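# Seat three sleeves on separate pins, band down

## Task

Three sleeves will show up one after another. Place each on a different pin with its coloured band at the bottom, slide it fully down until it sits on the table, and release it. A sleeve must not drop onto a pin's rim, and you must not release one that is only perched on a pin's tip; if either happens, lift it well away from the pins and retry (a sleeve dropped from that state may still count as a failure). No sleeve may still be held up by the robot when you finish. Finish with the whole arm, hand included, hovering free and touching nothing once the scene has settled, through the final second before grading. Nothing may be knocked or placed off the table.

## Robot and tools

Robot: a single arm with a two-finger parallel gripper. The fingers point along the gripper's own +x axis and close along its y axis. The reported hand point (end_effector_position) sits between the finger pads, roughly 3 to 4 cm short of the fingertips. The base may be slightly tilted relative to the table, and at long reach the printed position can be a little off.

Scene frame: origin on the table surface right under the arm's base; +z up; looking along +x, +y is to the left. Positions are in metres, orientations are unit quaternions written w first (qw, qx, qy, qz). Velocities are m/s and rad/s.

A command row is always 8 numbers in this order: x, y, z, qw, qx, qy, qz, opening. x, y, z and the quaternion are an absolute target pose for the hand point in the scene frame, not an offset. opening runs from -1 to 1: +1 is fully open (0.088 m), empty fingers touch near -0.80, and anything lower closes no further. A full close takes at least about 0.5 s. To hold something, keep commanding an opening well below grip_measured; the larger the gap, the harder the squeeze (up to about 34 N per pad, less on weaker units; fast closes can push harder and even spring open). Readings may be offset by about 1 mm all scene.

Tools:
- execute_actions, argument actions: a list holding zero or one item. Empty list = look only (returns state and pictures). An action item is {rows, steps}: rows is a list of 1 to 15 rows (each the 8 numbers above), steps 6 to 15 (default 15), each step 1/30 s; one row per step, the last row repeated if rows run out. A wait item is {steps} alone, up to 300, counted from the previous result, so your thinking time is part of it. Optional pictures: true adds camera images. A refused call sends nothing. The last 6 steps of an action run after its result is returned, while you think.
- move, arguments target (one 8-number row, absolute pose) and speed (m/s, 0.002 to 0.5, default 0.25; turning capped at twice that in rad/s). It drives a straight path of 0.5 to 10 s toward the pose, rotating the shorter way. It does not stop for obstacles, the hand may lag, stray, or overshoot the speed (especially with a nearly straight arm). The opening is applied at the start. Result adds a move: line with the ending (done, off_target, moving, held, fault) and limits (paced = pose was clipped; held = a check blocked steps, after which the arm may jump faster), plus distance from target.
- wait, argument seconds (0 to 10): lets time run with no new command.
- zoom_image, arguments camera (cam_head_left, cam_head_right, cam_high, cam_low, cam_wrist) and region [x0, y0, x1, y1] in pixels, top-left origin, at most 504x504; gives a closer look at the latest image.
- show_instructions: shows the reference images; moves nothing.
- finished_scene, argument scene (1 or 2): ends and grades the current scene, irreversible; its result gives the next task.

Limits: a target more than 0.6 m from the last reported position along any gripper axis is refused. Each control step clips the commanded pose to within 70 mm and 16 degrees of the measured pose; position wins over orientation if both can't be met. After an action ends the arm only continues to the last clipped pose, so long moves need follow-up commands. Repeat your chosen quaternion in every row; the reported one may have drifted. Joint friction can leave the hand short or tilted, and tiny moves may not happen; check the result and correct.

Result lines: the state line gives pose and velocities; Joint positions/velocities list waist, shoulder, elbow, wrist pitch, wrist yaw, wrist roll (rad), then finger gap (m). Joint ranges: waist -3.054 to 3.054, shoulder 0 to 3.142, elbow 0 to 2.356, wrist pitch and yaw -1.571 to 1.571, roll -3.142 to 3.142. "pose unreachable" means the clearance check altered or blocked the command; HELD flags the steps affected (the mount under the base counts as arm). "Hand target" appears when nothing is still pending and shows where the controller is driving. Joint torques are total drive output, noisy and offset, not a clean contact signal. MOTOR HOT appears from 50 °C; at 95 °C the arm is held (OVER-TEMPERATURE FAULT) and may go limp if it does not cool.

Load limits (N m): waist 17.4, shoulder 21.6, elbow 21.5, wrist pitch 5.67, wrist yaw 5.65, wrist roll 5.3, including held weight. Reaching one triggers a TORQUE FAULT: a 10 s stop and the rest of the call is skipped.

Avoid: fast contacts and targets set deep past a contact point (both press harder); dropping sleeves or letting them slip; knocking anything off the table; releasing a sleeve on a pin's tip or rim; long heavy holds. Loose objects may occasionally get a brief external nudge. Finish with the open hand lifted clear of everything.

Each tool is called after "Emit:" by a JSON object that holds its "name" and its "arguments", one argument or row to a line.

Reference images:

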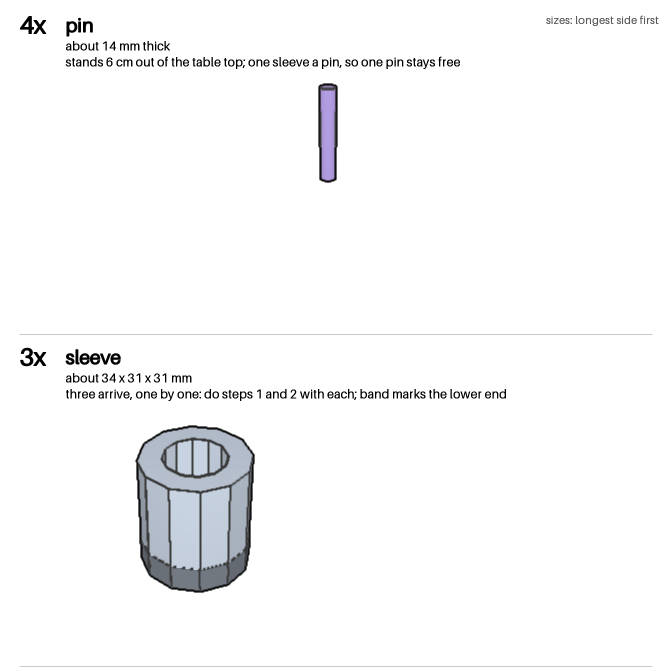

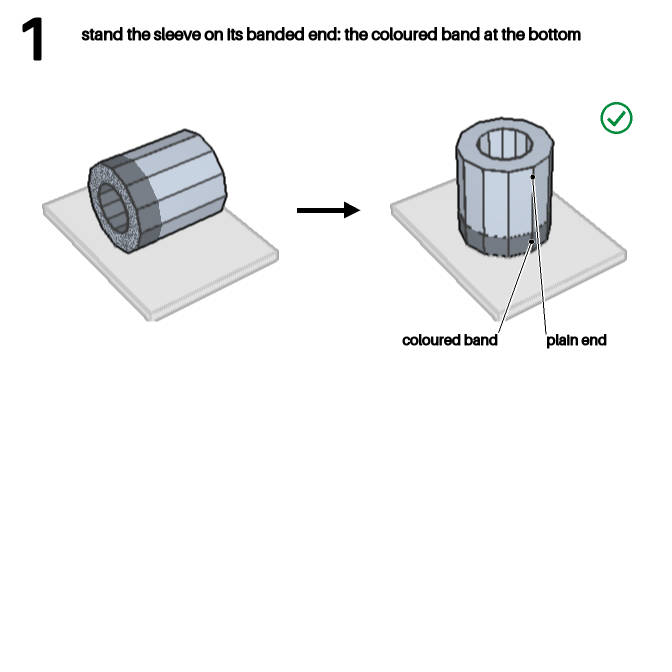

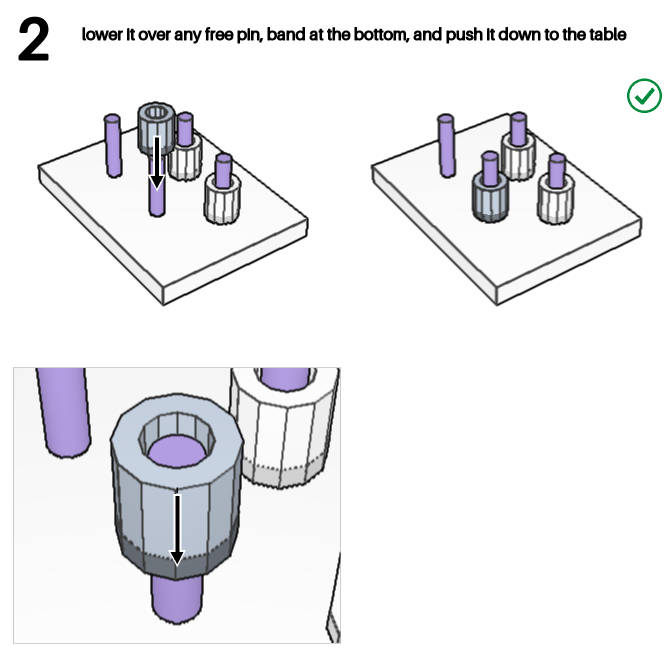

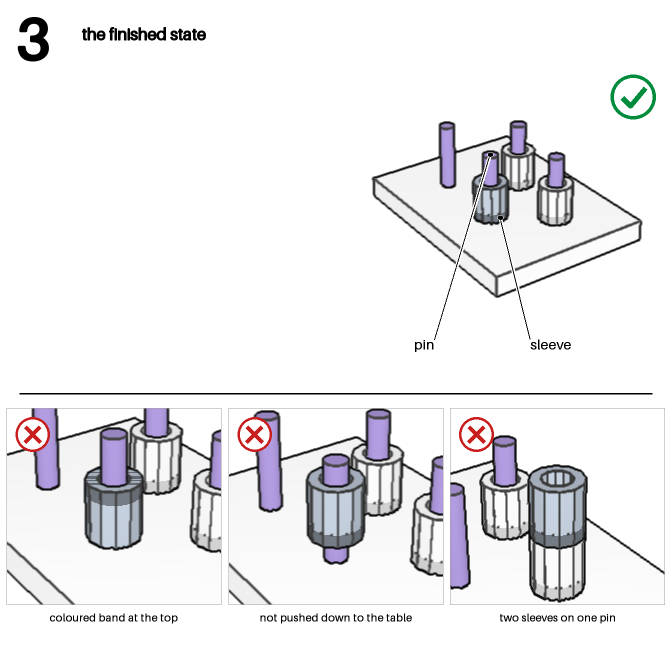

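## Session

Emit:
{"name": "execute_actions", "arguments": {
  "actions": []
}}

Scene clock: 0.00 s of 4600.00 s.
end_effector_position=(+0.1449, -0.1959, +0.2824) grip_measured=+0.838 end_effector_quat_wxyz=(+0.591, -0.481, +0.379, +0.525) end_effector_velocity=(-0.002, +0.006, +0.000) end_effector_angular_velocity=(+0.026, +0.003, +0.003)
Joint positions: [-0.97   1.679  1.048 -1.131 -0.284 -2.748  0.08 ]
Joint velocities: [-0.002 -0.002 -0.007 -0.022 -0.007 -0.007 -0.   ]
Joint torques (N m, as the arm reports them, + toward a larger angle): no reading
Motor temperatures (°C, as the motors report them): [24 23 23 24 23 24]
Heat: hottest waist 24 °C (+0.0 °C/min).
Hand target: +0.145, -0.196, +0.282; +0.591, -0.482, +0.379, +0.525

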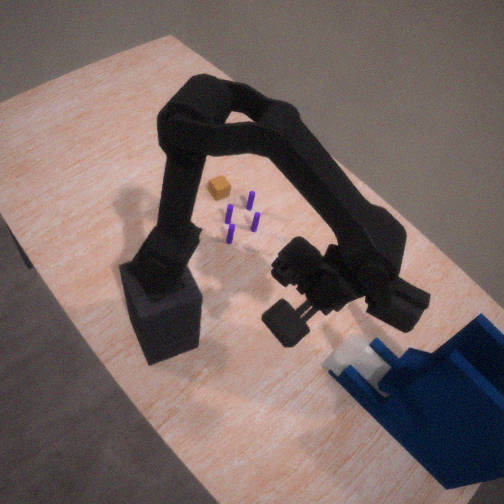

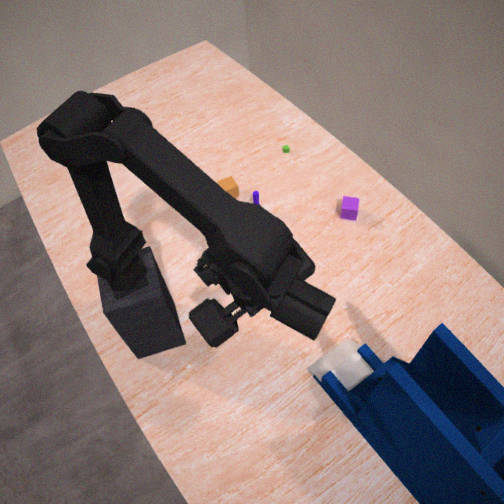

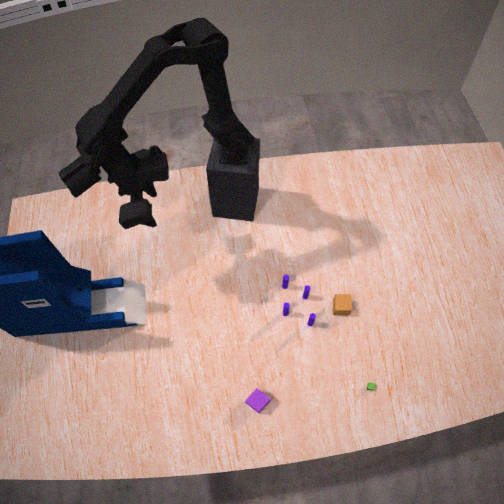

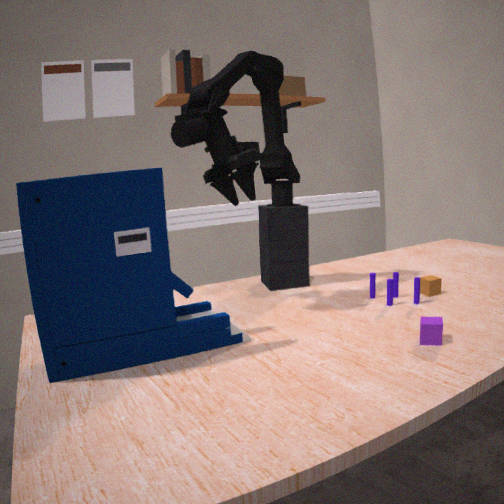

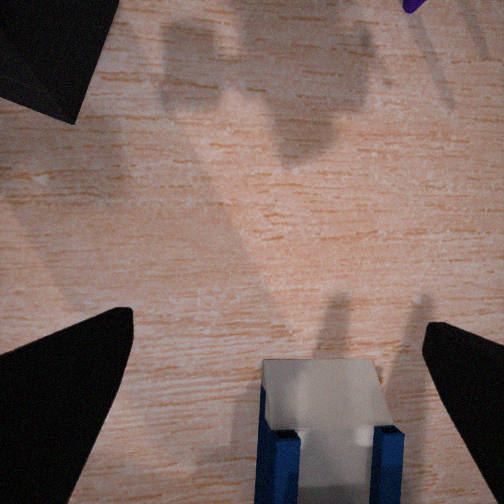

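Emit:
{"name": "move", "arguments": {
  "target": [0.2,0.12,0.25,0.7071,0,0.7071,0,1],
  "speed": 0.3
}}

Scene clock: 3.63 s of 4600.00 s.
end_effector_position=(+0.1971, +0.1181, +0.2486) grip_measured=+1.000 end_effector_quat_wxyz=(+0.709, +0.001, +0.705, +0.004) end_effector_velocity=(-0.001, +0.002, +0.000) end_effector_angular_velocity=(+0.003, +0.010, -0.005)
Joint positions: [ 0.662  1.475  0.785 -0.85  -0.027  0.514  0.088]
Joint velocities: [ 0.002  0.007  0.007 -0.007 -0.007  0.007  0.   ]
Joint torques (N m, as the arm reports them, + toward a larger angle): [ 0.11 -3.47  7.21  0.02  0.16  0.2 ]
Motor temperatures (°C, as the motors report them): [24 24 24 24 23 24]
Heat: hottest waist 24 °C (+0.0 °C/min).
Hand target: +0.200, +0.120, +0.250; +0.711, +0.002, +0.704, +0.001
Off the commanded pose: 0.004 m, 1 deg.
Kept back: nothing.
move: done

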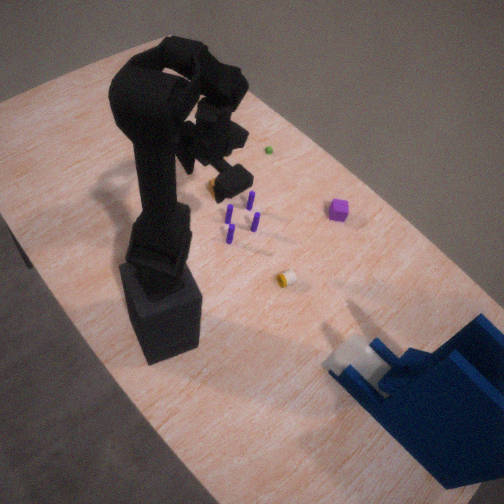

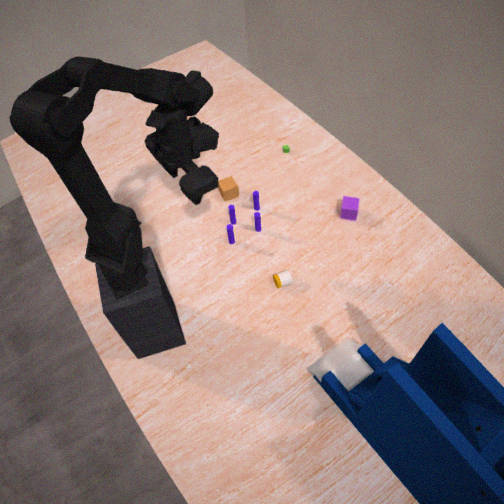

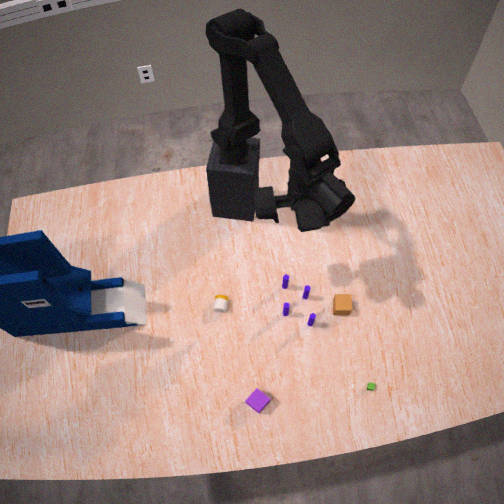

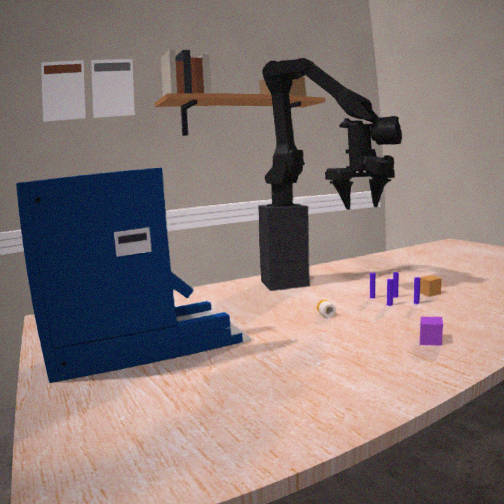

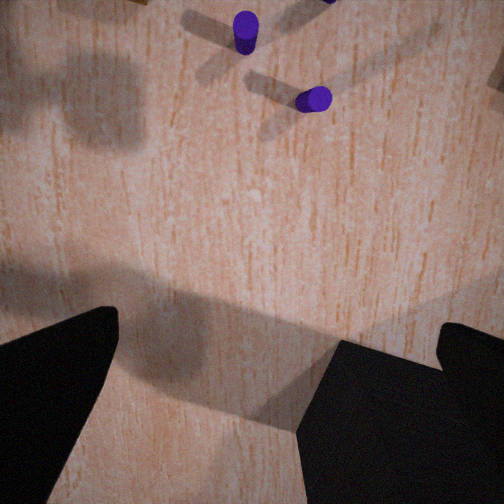

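Emit:
{"name": "move", "arguments": {
  "target": [0.26,-0.05,0.2,0.7071,0,0.7071,0,1],
  "speed": 0.3
}}

Scene clock: 5.97 s of 4600.00 s.
end_effector_position=(+0.2565, -0.0488, +0.1997) grip_measured=+1.000 end_effector_quat_wxyz=(+0.703, -0.001, +0.711, -0.004) end_effector_velocity=(-0.003, +0.002, -0.000) end_effector_angular_velocity=(+0.026, +0.017, +0.014)
Joint positions: [-0.056  1.753  0.825 -0.651 -0.025 -0.196  0.088]
Joint velocities: [-0.007  0.007  0.007 -0.022 -0.022 -0.022  0.   ]
Joint torques (N m, as the arm reports them, + toward a larger angle): [-0.48 -4.46  6.46  0.43 -0.13 -0.2 ]
Motor temperatures (°C, as the motors report them): [24 24 24 24 23 24]
Heat: hottest waist 24 °C (+0.0 °C/min).
Hand target: +0.260, -0.050, +0.200; +0.706, -0.001, +0.709, -0.001
Off the commanded pose: 0.004 m, 1 deg.
Kept back: nothing.
move: done

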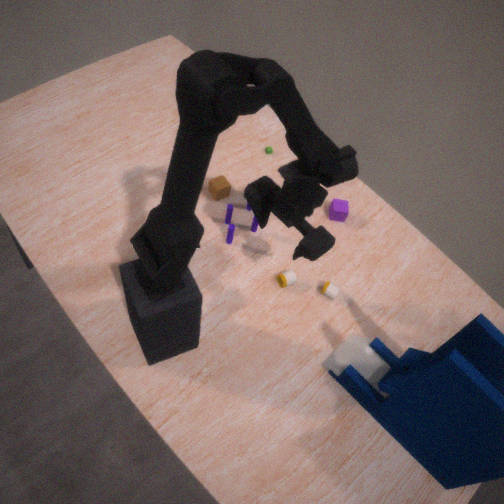

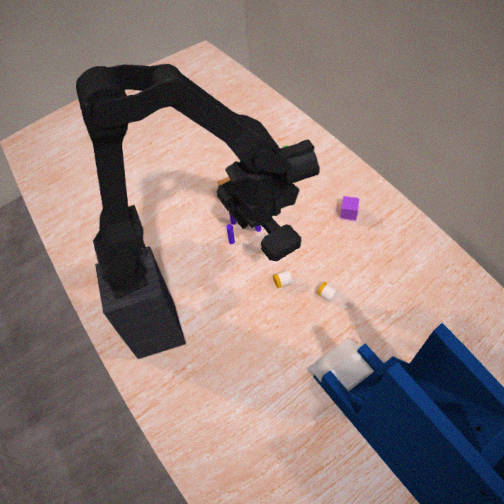

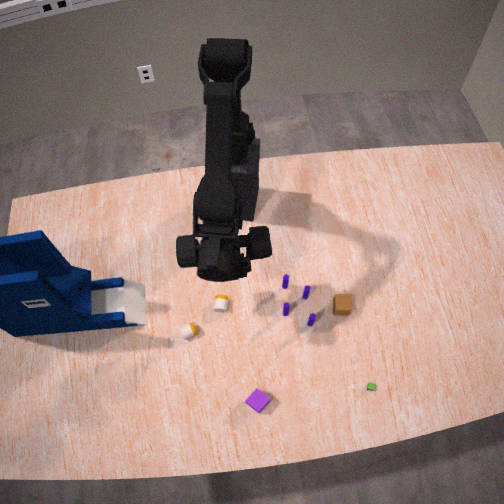

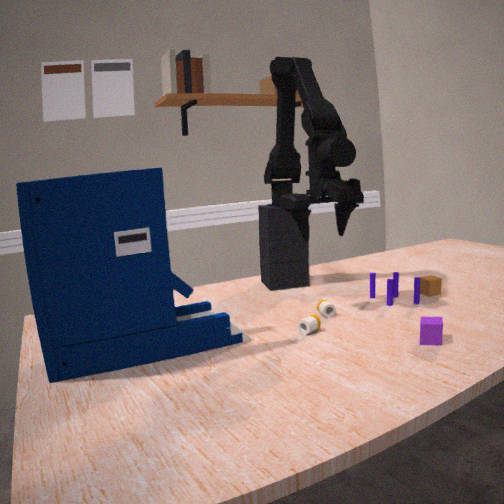

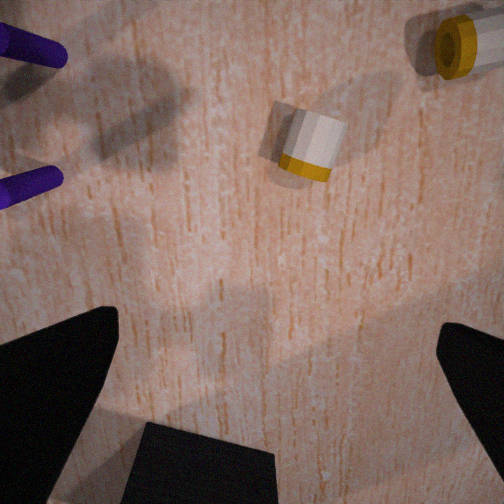

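Emit:
{"name": "move", "arguments": {
  "target": [0.33,-0.089,0.075,0.3802,0.1046,0.918,-0.0433,0.5],
  "speed": 0.2
}}

Scene clock: 9.70 s of 4600.00 s.
end_effector_position=(+0.3314, -0.0873, +0.0776) grip_measured=+0.500 end_effector_quat_wxyz=(+0.384, +0.101, +0.917, -0.037) end_effector_velocity=(-0.002, +0.001, +0.001) end_effector_angular_velocity=(+0.027, +0.021, +0.007)
Joint positions: [-0.103  2.971  2.187 -1.565 -0.008 -0.054  0.064]
Joint velocities: [-0.002  0.022  0.032 -0.037 -0.007 -0.022 -0.   ]
Joint torques (N m, as the arm reports them, + toward a larger angle): [-0.67 -8.66  5.42 -1.57  0.07  0.19]
Motor temperatures (°C, as the motors report them): [24 24 24 24 23 24]
Heat: hottest waist 24 °C (+0.0 °C/min).
Hand target: +0.331, -0.089, +0.075; +0.380, +0.103, +0.918, -0.041
Off the commanded pose: 0.003 m, 1 deg.
joint sent to its limit — the command would take joint 4 (wrist pitch) past its lower limit, so that joint was sent only as far as its limit.
Kept back: nothing.
move: done

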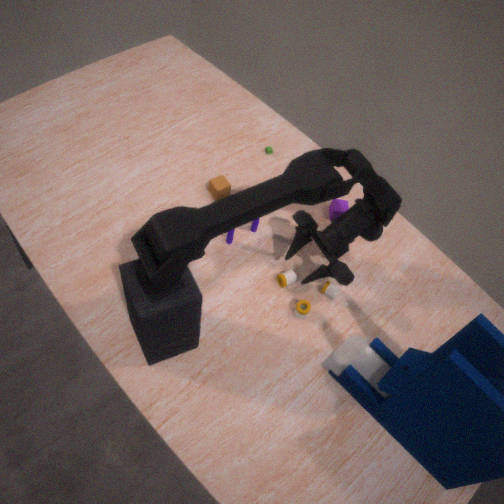

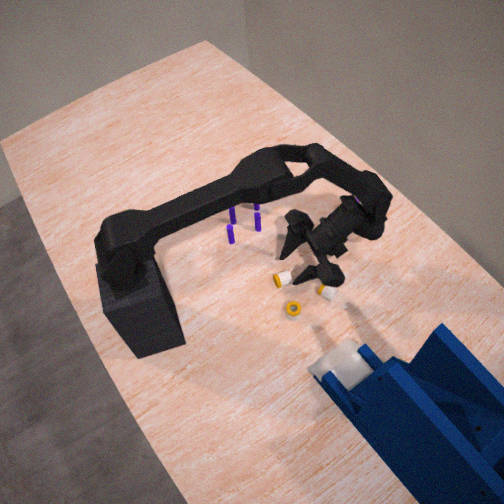

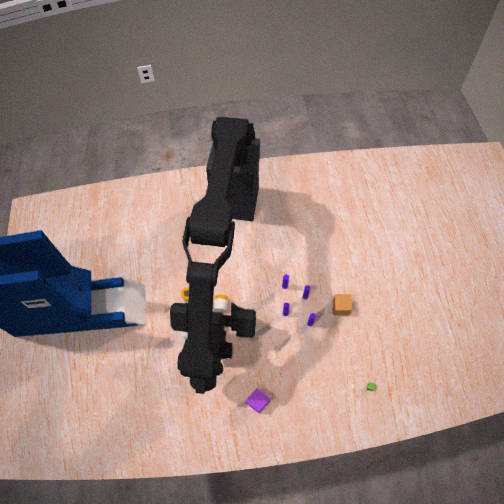

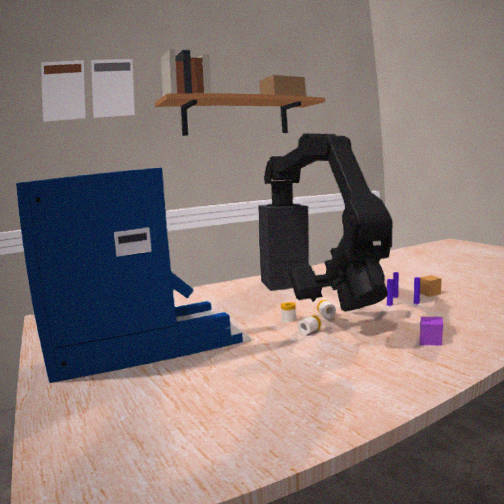

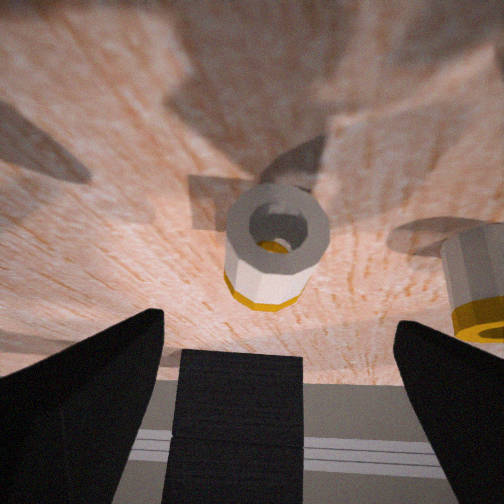

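Emit:
{"name": "move", "arguments": {
  "target": [0.297,-0.082,0.055,0.4566,0.1311,0.8773,-0.0682,0.4],
  "speed": 0.08
}}

Emit:
{"name": "zoom_image", "arguments": {
  "camera": "cam_head_left",
  "region": [240, 210, 380, 350]
}}

Emit:
{"name": "zoom_image", "arguments": {
  "camera": "cam_low",
  "region": [260, 240, 400, 350]
}}

Scene clock: 11.73 s of 4600.00 s.
end_effector_position=(+0.2950, -0.0814, +0.0510) grip_measured=+0.400 end_effector_quat_wxyz=(+0.451, +0.126, +0.881, -0.065) end_effector_velocity=(-0.002, +0.001, +0.002) end_effector_angular_velocity=(+0.015, -0.017, +0.012)
Joint positions: [-0.125  2.765  1.684 -1.114 -0.037 -0.006  0.059]
Joint velocities: [-0.002 -0.022 -0.032  0.022 -0.007 -0.022 -0.   ]
Joint torques (N m, as the arm reports them, + toward a larger angle): [ -0.66 -10.04   3.32  -0.86  -0.14   0.19]
Motor temperatures (°C, as the motors report them): [24 25 24 24 23 24]
Heat: hottest shoulder 25 °C (+5.1 °C/min).
Hand target: +0.297, -0.082, +0.055; +0.457, +0.131, +0.877, -0.069
Off the commanded pose: 0.005 m, 1 deg.
Kept back: nothing.
move: done

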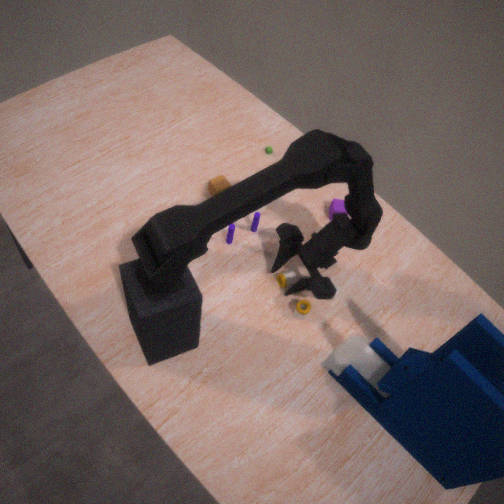

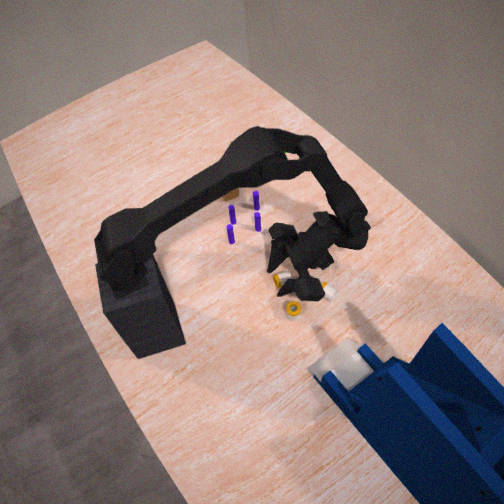

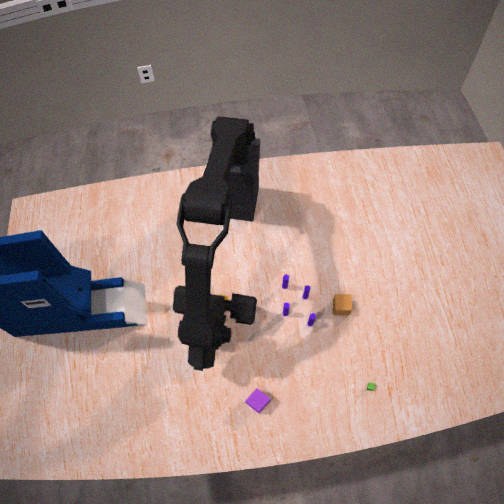

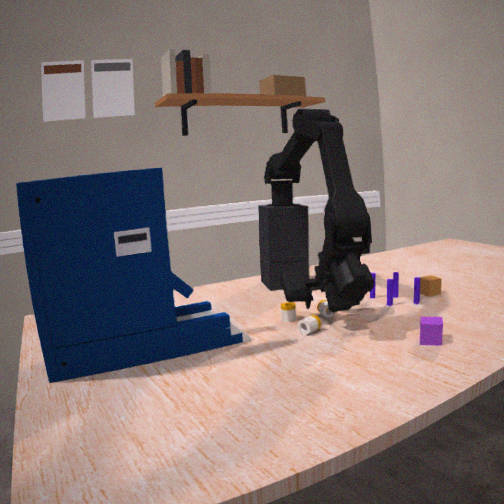

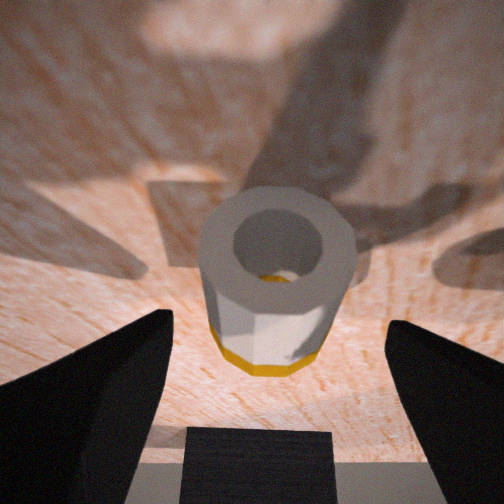

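Region (240, 210, 380, 350) of cam_head_left's 504x504 image, scaled by 3.600, with more detail than that image has.

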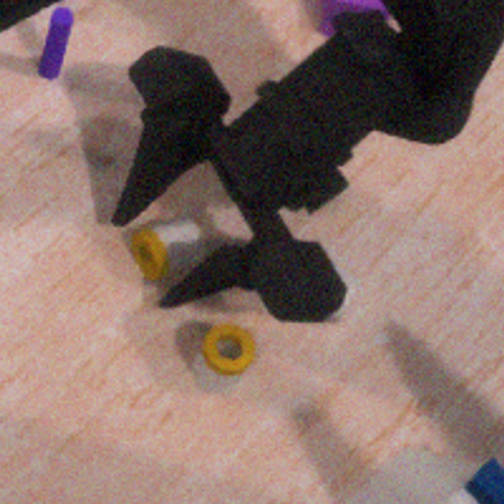

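Region (260, 240, 400, 350) of cam_low's 504x504 image, scaled by 3.600, with more detail than that image has; it fills the top 396 rows of this view, and the rest is white.

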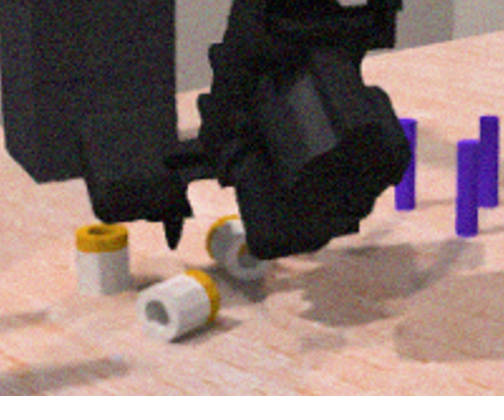

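Emit:
{"name": "move", "arguments": {
  "target": [0.305,-0.084,0.037,0.4566,0.1311,0.8773,-0.0682,0.4],
  "speed": 0.04
}}

Scene clock: 12.80 s of 4600.00 s.
end_effector_position=(+0.3050, -0.0842, +0.0390) grip_measured=+0.400 end_effector_quat_wxyz=(+0.459, +0.127, +0.877, -0.066) end_effector_velocity=(-0.000, +0.001, +0.004) end_effector_angular_velocity=(+0.021, +0.006, +0.011)
Joint positions: [-0.125  2.814  1.747 -1.111 -0.039 -0.005  0.059]
Joint velocities: [-0.002 -0.002  0.007 -0.022 -0.007 -0.022 -0.   ]
Joint torques (N m, as the arm reports them, + toward a larger angle): [-0.45 -7.89  4.7  -1.28 -0.15  0.17]
Motor temperatures (°C, as the motors report them): [24 26 24 24 23 24]
Heat: hottest shoulder 26 °C (+9.4 °C/min).
Hand target: +0.305, -0.084, +0.037; +0.457, +0.131, +0.877, -0.068
Off the commanded pose: 0.002 m, 1 deg.
Kept back: nothing.
move: done

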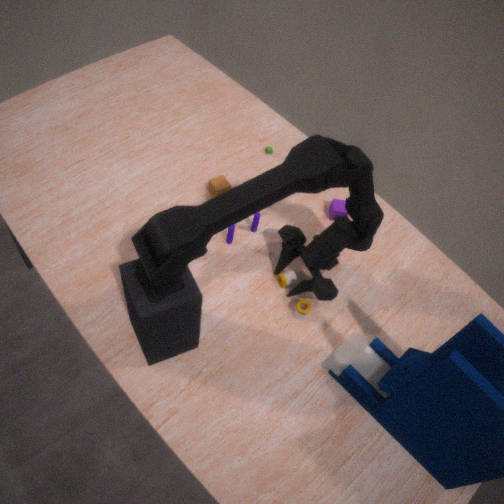

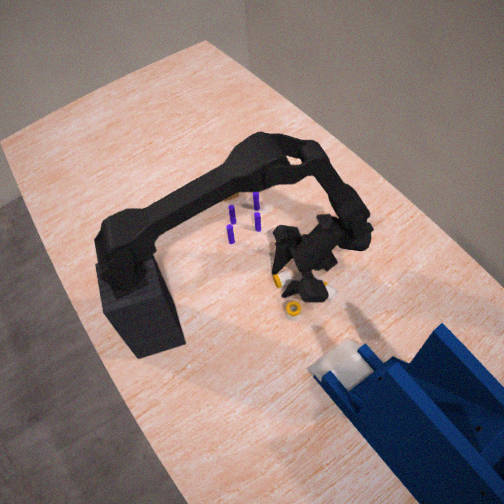

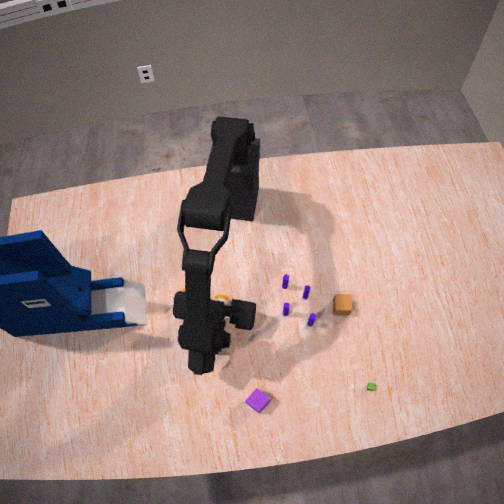

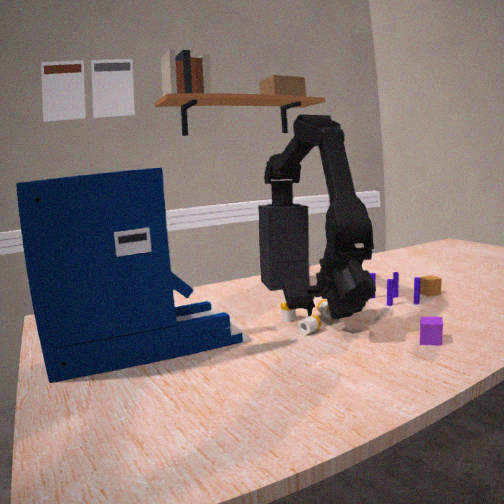

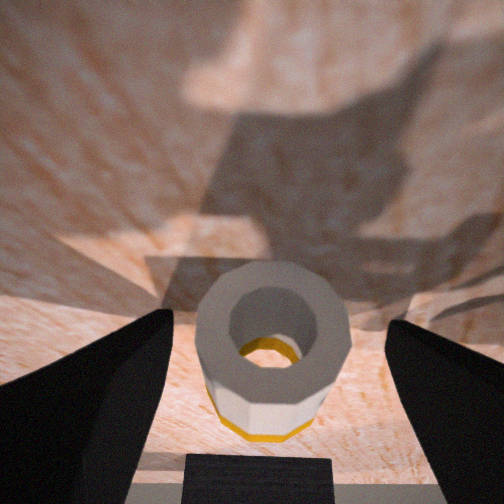

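Emit:
{"name": "move", "arguments": {
  "target": [0.305,-0.083,0.039,0.4566,0.1311,0.8773,-0.0682,-0.45],
  "speed": 0.02
}}

Emit:
{"name": "move", "arguments": {
  "target": [0.29,-0.07,0.12,0.4566,0.1311,0.8773,-0.0682,-0.45],
  "speed": 0.15
}}

Scene clock: 13.73 s of 4600.00 s.
end_effector_position=(+0.3049, -0.0840, +0.0390) grip_measured=-0.187 end_effector_quat_wxyz=(+0.458, +0.128, +0.877, -0.066) end_effector_velocity=(-0.005, +0.006, +0.003) end_effector_angular_velocity=(+0.036, +0.017, +0.007)
Joint positions: [-0.125  2.815  1.749 -1.112 -0.04  -0.004  0.03 ]
Joint velocities: [ 0.002 -0.002 -0.007 -0.022 -0.022 -0.022 -0.   ]
Joint torques (N m, as the arm reports them, + toward a larger angle): [-0.27 -8.55  4.23 -1.29 -0.13  0.19]
Motor temperatures (°C, as the motors report them): [24 26 24 24 23 24]
Heat: hottest shoulder 26 °C (+8.7 °C/min).
Hand target: +0.305, -0.083, +0.039; +0.457, +0.131, +0.877, -0.068
Off the commanded pose: 0.001 m, 0 deg.
Kept back: nothing.
move: done

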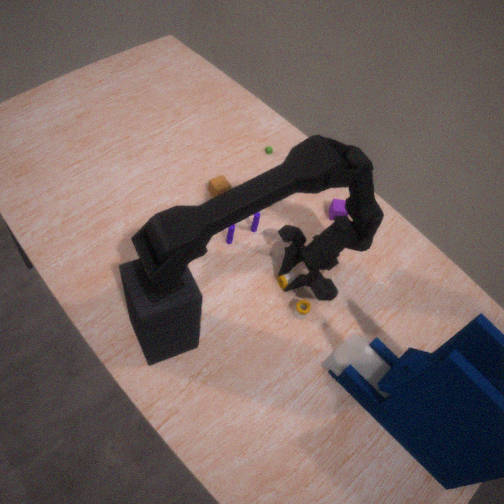

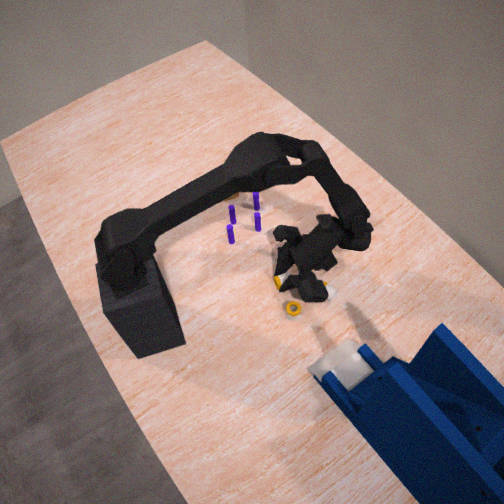

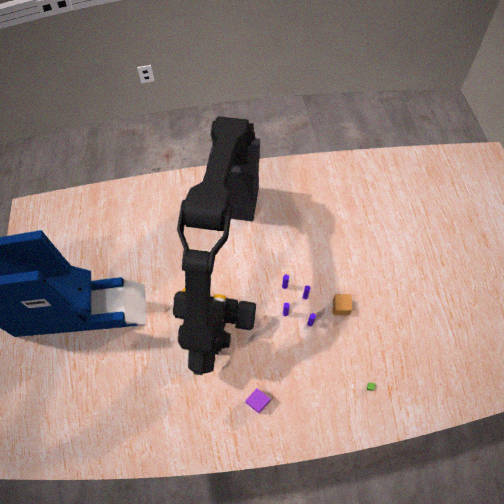

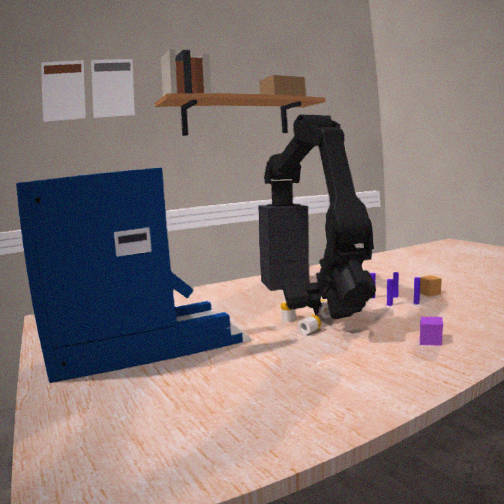

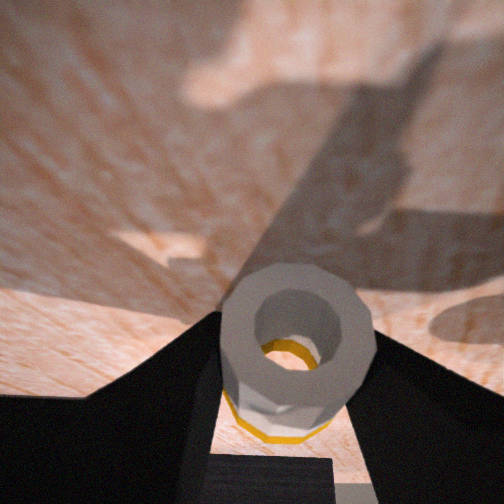

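Scene clock: 14.83 s of 4600.00 s.
end_effector_position=(+0.2886, -0.0717, +0.1152) grip_measured=-0.189 end_effector_quat_wxyz=(+0.454, +0.129, +0.879, -0.067) end_effector_velocity=(-0.003, +0.001, +0.007) end_effector_angular_velocity=(+0.013, +0.009, -0.001)
Joint positions: [-0.113  2.552  1.559 -1.195 -0.049  0.009  0.03 ]
Joint velocities: [-0.002 -0.017 -0.007 -0.022 -0.007 -0.007 -0.   ]
Joint torques (N m, as the arm reports them, + toward a larger angle): [-0.05 -9.83  3.63 -1.32 -0.15  0.18]
Motor temperatures (°C, as the motors report them): [24 26 24 24 23 24]
Heat: hottest shoulder 26 °C (+8.1 °C/min).
Hand target: +0.290, -0.070, +0.120; +0.457, +0.131, +0.877, -0.068
Off the commanded pose: 0.005 m, 0 deg.
Kept back: nothing.
move: done

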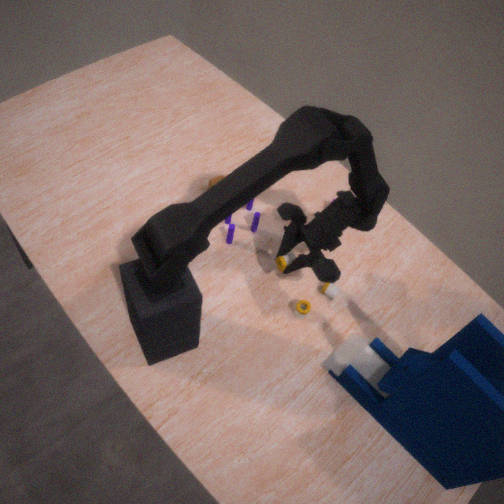

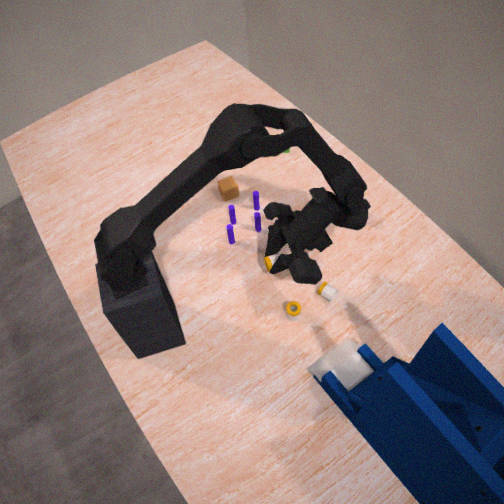

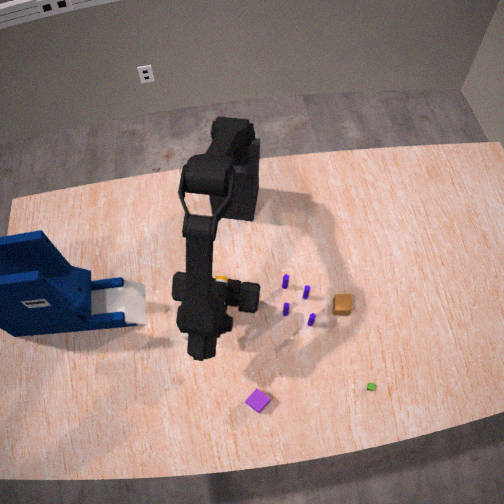

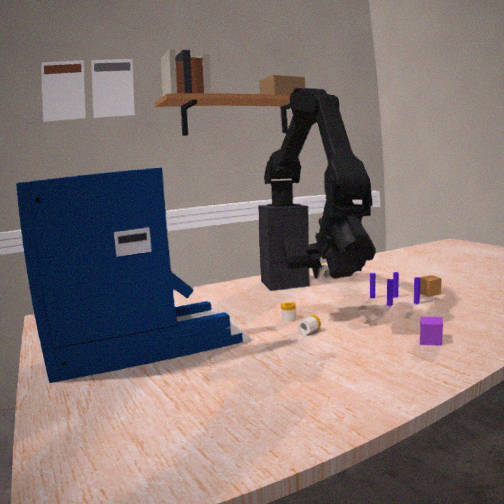

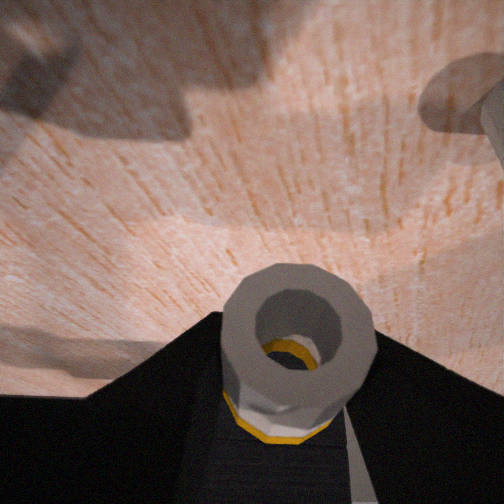

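Emit:
{"name": "move", "arguments": {
  "target": [0.32,0.05,0.14,0.7813,-0.1725,0.2463,0.547,-0.45],
  "speed": 0.3
}}

Scene clock: 19.13 s of 4600.00 s.
end_effector_position=(+0.3194, +0.0501, +0.1399) grip_measured=-0.190 end_effector_quat_wxyz=(+0.783, -0.172, +0.251, +0.542) end_effector_velocity=(-0.002, +0.002, +0.001) end_effector_angular_velocity=(+0.018, -0.010, +0.014)
Joint positions: [-0.087  2.22   0.781  0.055 -0.974 -1.34   0.03 ]
Joint velocities: [-0.002  0.002 -0.002 -0.007 -0.022 -0.022  0.   ]
Joint torques (N m, as the arm reports them, + toward a larger angle): [-0.31 -5.54  3.78  0.71 -0.7  -0.21]
Motor temperatures (°C, as the motors report them): [24 27 24 24 23 24]
Heat: hottest shoulder 27 °C (+9.4 °C/min).
Hand target: +0.319, +0.051, +0.139; +0.783, -0.173, +0.247, +0.545
Off the commanded pose: 0.001 m, 1 deg.
Kept back: nothing.
move: done

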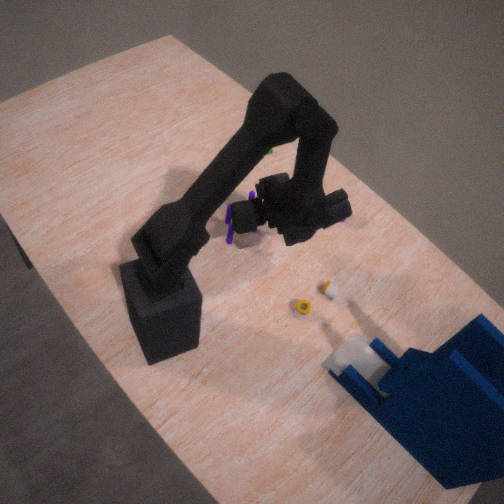

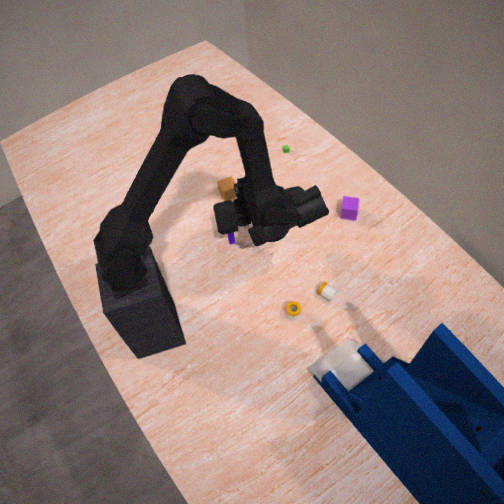

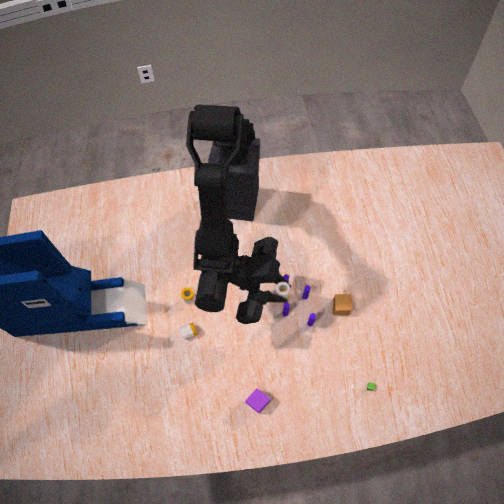

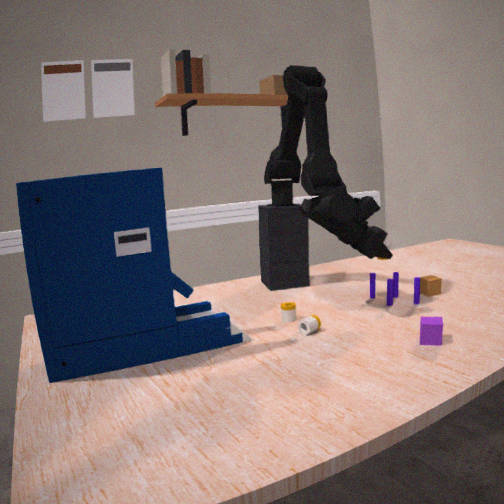

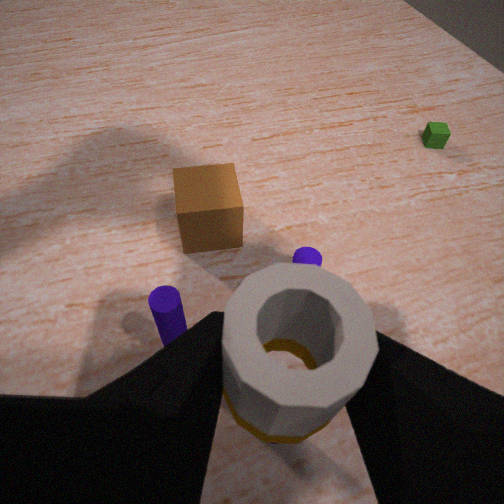

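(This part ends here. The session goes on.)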